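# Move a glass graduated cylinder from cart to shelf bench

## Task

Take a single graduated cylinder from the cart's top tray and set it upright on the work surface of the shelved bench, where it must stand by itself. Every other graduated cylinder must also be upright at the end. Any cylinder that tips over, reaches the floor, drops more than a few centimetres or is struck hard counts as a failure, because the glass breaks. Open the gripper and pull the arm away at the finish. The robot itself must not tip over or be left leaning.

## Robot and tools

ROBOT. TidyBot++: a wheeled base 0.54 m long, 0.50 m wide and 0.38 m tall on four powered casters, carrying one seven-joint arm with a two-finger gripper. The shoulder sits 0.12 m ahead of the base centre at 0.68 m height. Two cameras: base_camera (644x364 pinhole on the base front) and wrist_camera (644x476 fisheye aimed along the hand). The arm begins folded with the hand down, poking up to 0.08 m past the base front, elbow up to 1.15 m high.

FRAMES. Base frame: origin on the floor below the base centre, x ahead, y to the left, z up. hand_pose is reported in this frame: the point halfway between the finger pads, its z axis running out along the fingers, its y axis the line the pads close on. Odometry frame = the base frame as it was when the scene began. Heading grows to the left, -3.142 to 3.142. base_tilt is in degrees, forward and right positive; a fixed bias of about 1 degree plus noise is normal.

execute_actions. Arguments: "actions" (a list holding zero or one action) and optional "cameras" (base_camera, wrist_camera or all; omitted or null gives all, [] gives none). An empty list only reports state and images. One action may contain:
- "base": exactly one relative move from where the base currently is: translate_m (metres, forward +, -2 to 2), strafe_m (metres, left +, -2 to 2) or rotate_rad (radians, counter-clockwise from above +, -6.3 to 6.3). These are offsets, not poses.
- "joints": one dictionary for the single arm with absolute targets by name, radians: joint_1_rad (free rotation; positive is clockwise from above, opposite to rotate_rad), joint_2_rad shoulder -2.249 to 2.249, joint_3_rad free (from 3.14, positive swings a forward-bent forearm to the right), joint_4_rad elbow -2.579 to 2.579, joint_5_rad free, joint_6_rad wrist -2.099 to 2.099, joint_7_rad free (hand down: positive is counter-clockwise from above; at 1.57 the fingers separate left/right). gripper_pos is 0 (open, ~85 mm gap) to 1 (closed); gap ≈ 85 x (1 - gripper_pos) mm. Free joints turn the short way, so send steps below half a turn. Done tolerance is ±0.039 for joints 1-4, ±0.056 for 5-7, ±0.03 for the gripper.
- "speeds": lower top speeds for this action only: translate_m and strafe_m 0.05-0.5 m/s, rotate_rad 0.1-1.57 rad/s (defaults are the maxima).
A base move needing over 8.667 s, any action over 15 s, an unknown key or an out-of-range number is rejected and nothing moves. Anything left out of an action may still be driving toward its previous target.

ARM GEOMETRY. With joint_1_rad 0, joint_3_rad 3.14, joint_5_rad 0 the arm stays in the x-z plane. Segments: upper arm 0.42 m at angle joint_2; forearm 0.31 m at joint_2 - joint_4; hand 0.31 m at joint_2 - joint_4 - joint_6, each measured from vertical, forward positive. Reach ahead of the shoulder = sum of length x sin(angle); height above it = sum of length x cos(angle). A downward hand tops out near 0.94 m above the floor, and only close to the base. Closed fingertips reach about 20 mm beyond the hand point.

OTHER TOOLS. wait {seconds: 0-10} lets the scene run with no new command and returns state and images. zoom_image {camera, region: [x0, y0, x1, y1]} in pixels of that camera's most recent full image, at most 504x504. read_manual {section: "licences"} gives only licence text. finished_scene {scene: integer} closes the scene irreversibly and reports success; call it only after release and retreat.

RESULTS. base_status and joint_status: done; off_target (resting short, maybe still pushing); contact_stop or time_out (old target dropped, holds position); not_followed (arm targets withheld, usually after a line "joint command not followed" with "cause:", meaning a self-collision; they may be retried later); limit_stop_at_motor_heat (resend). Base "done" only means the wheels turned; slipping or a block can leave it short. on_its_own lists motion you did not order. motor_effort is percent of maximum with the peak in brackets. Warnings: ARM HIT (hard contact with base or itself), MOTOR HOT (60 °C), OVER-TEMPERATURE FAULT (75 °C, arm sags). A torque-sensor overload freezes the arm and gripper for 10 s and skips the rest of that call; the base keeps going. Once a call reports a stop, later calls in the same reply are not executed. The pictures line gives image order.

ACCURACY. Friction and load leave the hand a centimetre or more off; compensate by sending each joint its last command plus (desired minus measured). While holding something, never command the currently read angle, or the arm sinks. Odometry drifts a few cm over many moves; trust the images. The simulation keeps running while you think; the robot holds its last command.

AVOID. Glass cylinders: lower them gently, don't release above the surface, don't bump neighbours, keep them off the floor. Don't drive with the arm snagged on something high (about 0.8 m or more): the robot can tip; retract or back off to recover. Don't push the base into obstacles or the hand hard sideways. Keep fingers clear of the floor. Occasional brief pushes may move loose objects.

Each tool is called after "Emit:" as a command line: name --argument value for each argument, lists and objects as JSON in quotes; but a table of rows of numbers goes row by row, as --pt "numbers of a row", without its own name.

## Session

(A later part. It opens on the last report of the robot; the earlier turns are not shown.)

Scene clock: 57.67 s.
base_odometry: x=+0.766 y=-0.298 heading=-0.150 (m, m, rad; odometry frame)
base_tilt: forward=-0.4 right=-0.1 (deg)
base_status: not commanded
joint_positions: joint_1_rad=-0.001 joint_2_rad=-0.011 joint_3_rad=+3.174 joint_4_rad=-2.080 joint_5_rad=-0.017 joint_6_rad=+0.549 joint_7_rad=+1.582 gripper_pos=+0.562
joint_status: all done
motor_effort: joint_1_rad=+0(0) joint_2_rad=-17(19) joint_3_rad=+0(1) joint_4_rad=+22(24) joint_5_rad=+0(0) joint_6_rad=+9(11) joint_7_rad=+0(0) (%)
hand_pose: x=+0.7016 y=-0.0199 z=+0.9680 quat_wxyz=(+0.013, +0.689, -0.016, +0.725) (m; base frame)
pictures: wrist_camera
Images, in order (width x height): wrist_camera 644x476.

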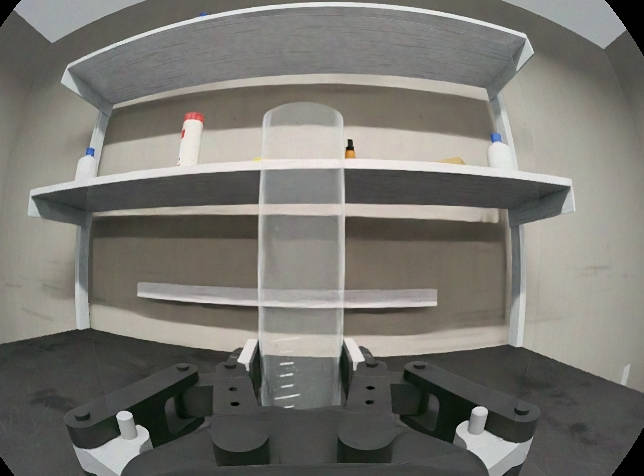

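Emit:
execute_actions --actions '[{"joints":{"joint_4_rad":-2.055,"joint_6_rad":0.47}}]' --cameras '[]'

Emit:
execute_actions --actions '[{"joints":{"gripper_pos":0}}]' --cameras '["wrist_camera"]'

Emit:
execute_actions --actions '[{"base":{"translate_m":-0.12},"speeds":{"translate_m":0.1}}]' --cameras '["wrist_camera"]'

Scene clock: 58.63 s.
base_odometry: x=+0.766 y=-0.298 heading=-0.150 (m, m, rad; odometry frame)
base_tilt: forward=-0.4 right=-0.1 (deg)
base_status: not commanded
joint_positions: joint_1_rad=-0.001 joint_2_rad=-0.013 joint_3_rad=+3.174 joint_4_rad=-2.057 joint_5_rad=-0.017 joint_6_rad=+0.499 joint_7_rad=+1.582 gripper_pos=+0.562
joint_status: all done
motor_effort: joint_1_rad=+0(1) joint_2_rad=-17(17) joint_3_rad=+0(0) joint_4_rad=+21(22) joint_5_rad=+0(0) joint_6_rad=+8(10) joint_7_rad=-1(0) (%)
hand_pose: x=+0.7047 y=-0.0198 z=+0.9673 quat_wxyz=(+0.012, +0.698, -0.016, +0.716) (m; base frame)
pictures: none
No camera images: the call's "cameras" was empty. Leave "cameras" out to get every camera's image.

Scene clock: 59.73 s.
base_odometry: x=+0.766 y=-0.298 heading=-0.150 (m, m, rad; odometry frame)
base_tilt: forward=-0.4 right=-0.1 (deg)
base_status: not commanded
joint_positions: joint_1_rad=-0.001 joint_2_rad=-0.013 joint_3_rad=+3.174 joint_4_rad=-2.057 joint_5_rad=-0.017 joint_6_rad=+0.495 joint_7_rad=+1.582 gripper_pos=+0.000
joint_status: all done
motor_effort: joint_1_rad=+0(0) joint_2_rad=-17(18) joint_3_rad=+0(0) joint_4_rad=+22(22) joint_5_rad=+0(0) joint_6_rad=+9(9) joint_7_rad=+0(1) (%)
hand_pose: x=+0.7048 y=-0.0198 z=+0.9662 quat_wxyz=(+0.012, +0.699, -0.016, +0.715) (m; base frame)
pictures: wrist_camera
Images, in order (width x height): wrist_camera 644x476.

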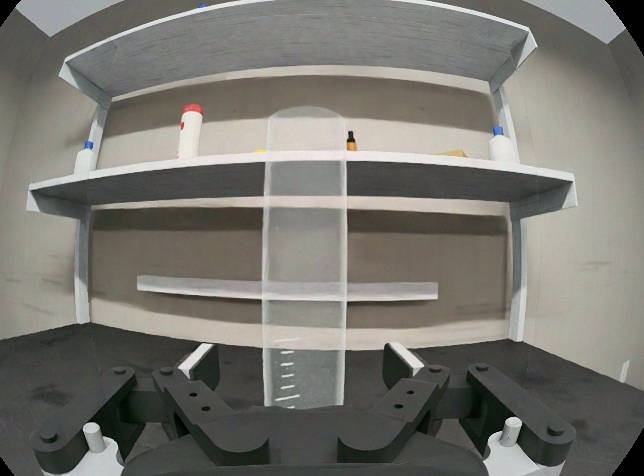

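Scene clock: 61.50 s.
base_odometry: x=+0.648 y=-0.280 heading=-0.150 (m, m, rad; odometry frame)
base_tilt: forward=-0.4 right=-0.1 (deg)
base_status: done
joint_positions: joint_1_rad=-0.001 joint_2_rad=-0.018 joint_3_rad=+3.174 joint_4_rad=-2.057 joint_5_rad=-0.017 joint_6_rad=+0.494 joint_7_rad=+1.582 gripper_pos=+0.000
joint_status: not commanded
motor_effort: joint_1_rad=+0(0) joint_2_rad=-18(21) joint_3_rad=+0(1) joint_4_rad=+22(23) joint_5_rad=+0(0) joint_6_rad=+9(10) joint_7_rad=+0(0) (%)
hand_pose: x=+0.7032 y=-0.0198 z=+0.9688 quat_wxyz=(+0.012, +0.698, -0.016, +0.716) (m; base frame)
pictures: wrist_camera
Images, in order (width x height): wrist_camera 644x476.

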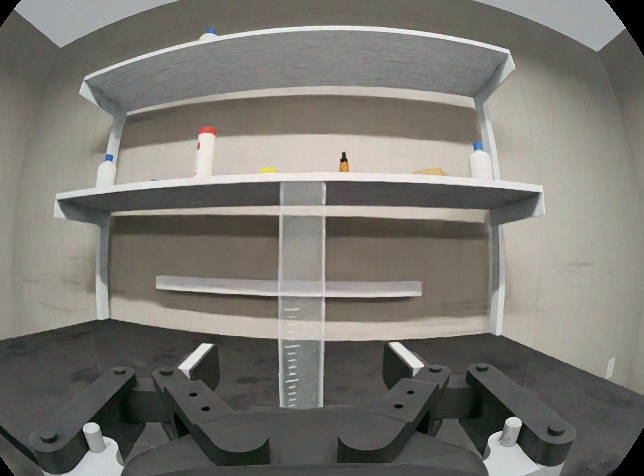

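Emit:
execute_actions --actions '[{"base":{"translate_m":-0.35}}]' --cameras '["wrist_camera"]'

Scene clock: 63.63 s.
base_odometry: x=+0.301 y=-0.228 heading=-0.149 (m, m, rad; odometry frame)
base_tilt: forward=-0.4 right=-0.1 (deg)
base_status: done
joint_positions: joint_1_rad=-0.001 joint_2_rad=-0.024 joint_3_rad=+3.174 joint_4_rad=-2.057 joint_5_rad=-0.017 joint_6_rad=+0.492 joint_7_rad=+1.582 gripper_pos=+0.000
joint_status: not commanded
motor_effort: joint_1_rad=+0(1) joint_2_rad=-17(20) joint_3_rad=+0(2) joint_4_rad=+23(24) joint_5_rad=+0(0) joint_6_rad=+9(10) joint_7_rad=+0(0) (%)
hand_pose: x=+0.7016 y=-0.0198 z=+0.9717 quat_wxyz=(+0.012, +0.696, -0.016, +0.717) (m; base frame)
pictures: wrist_camera
Images, in order (width x height): wrist_camera 644x476.

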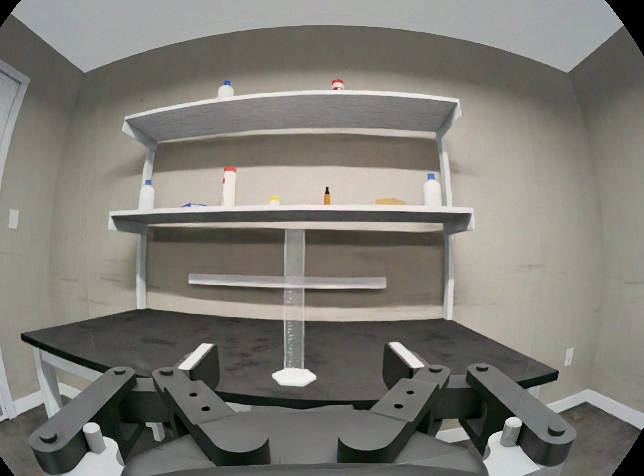

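Emit:
finished_scene --scene 2

The scene is finished: the task was done.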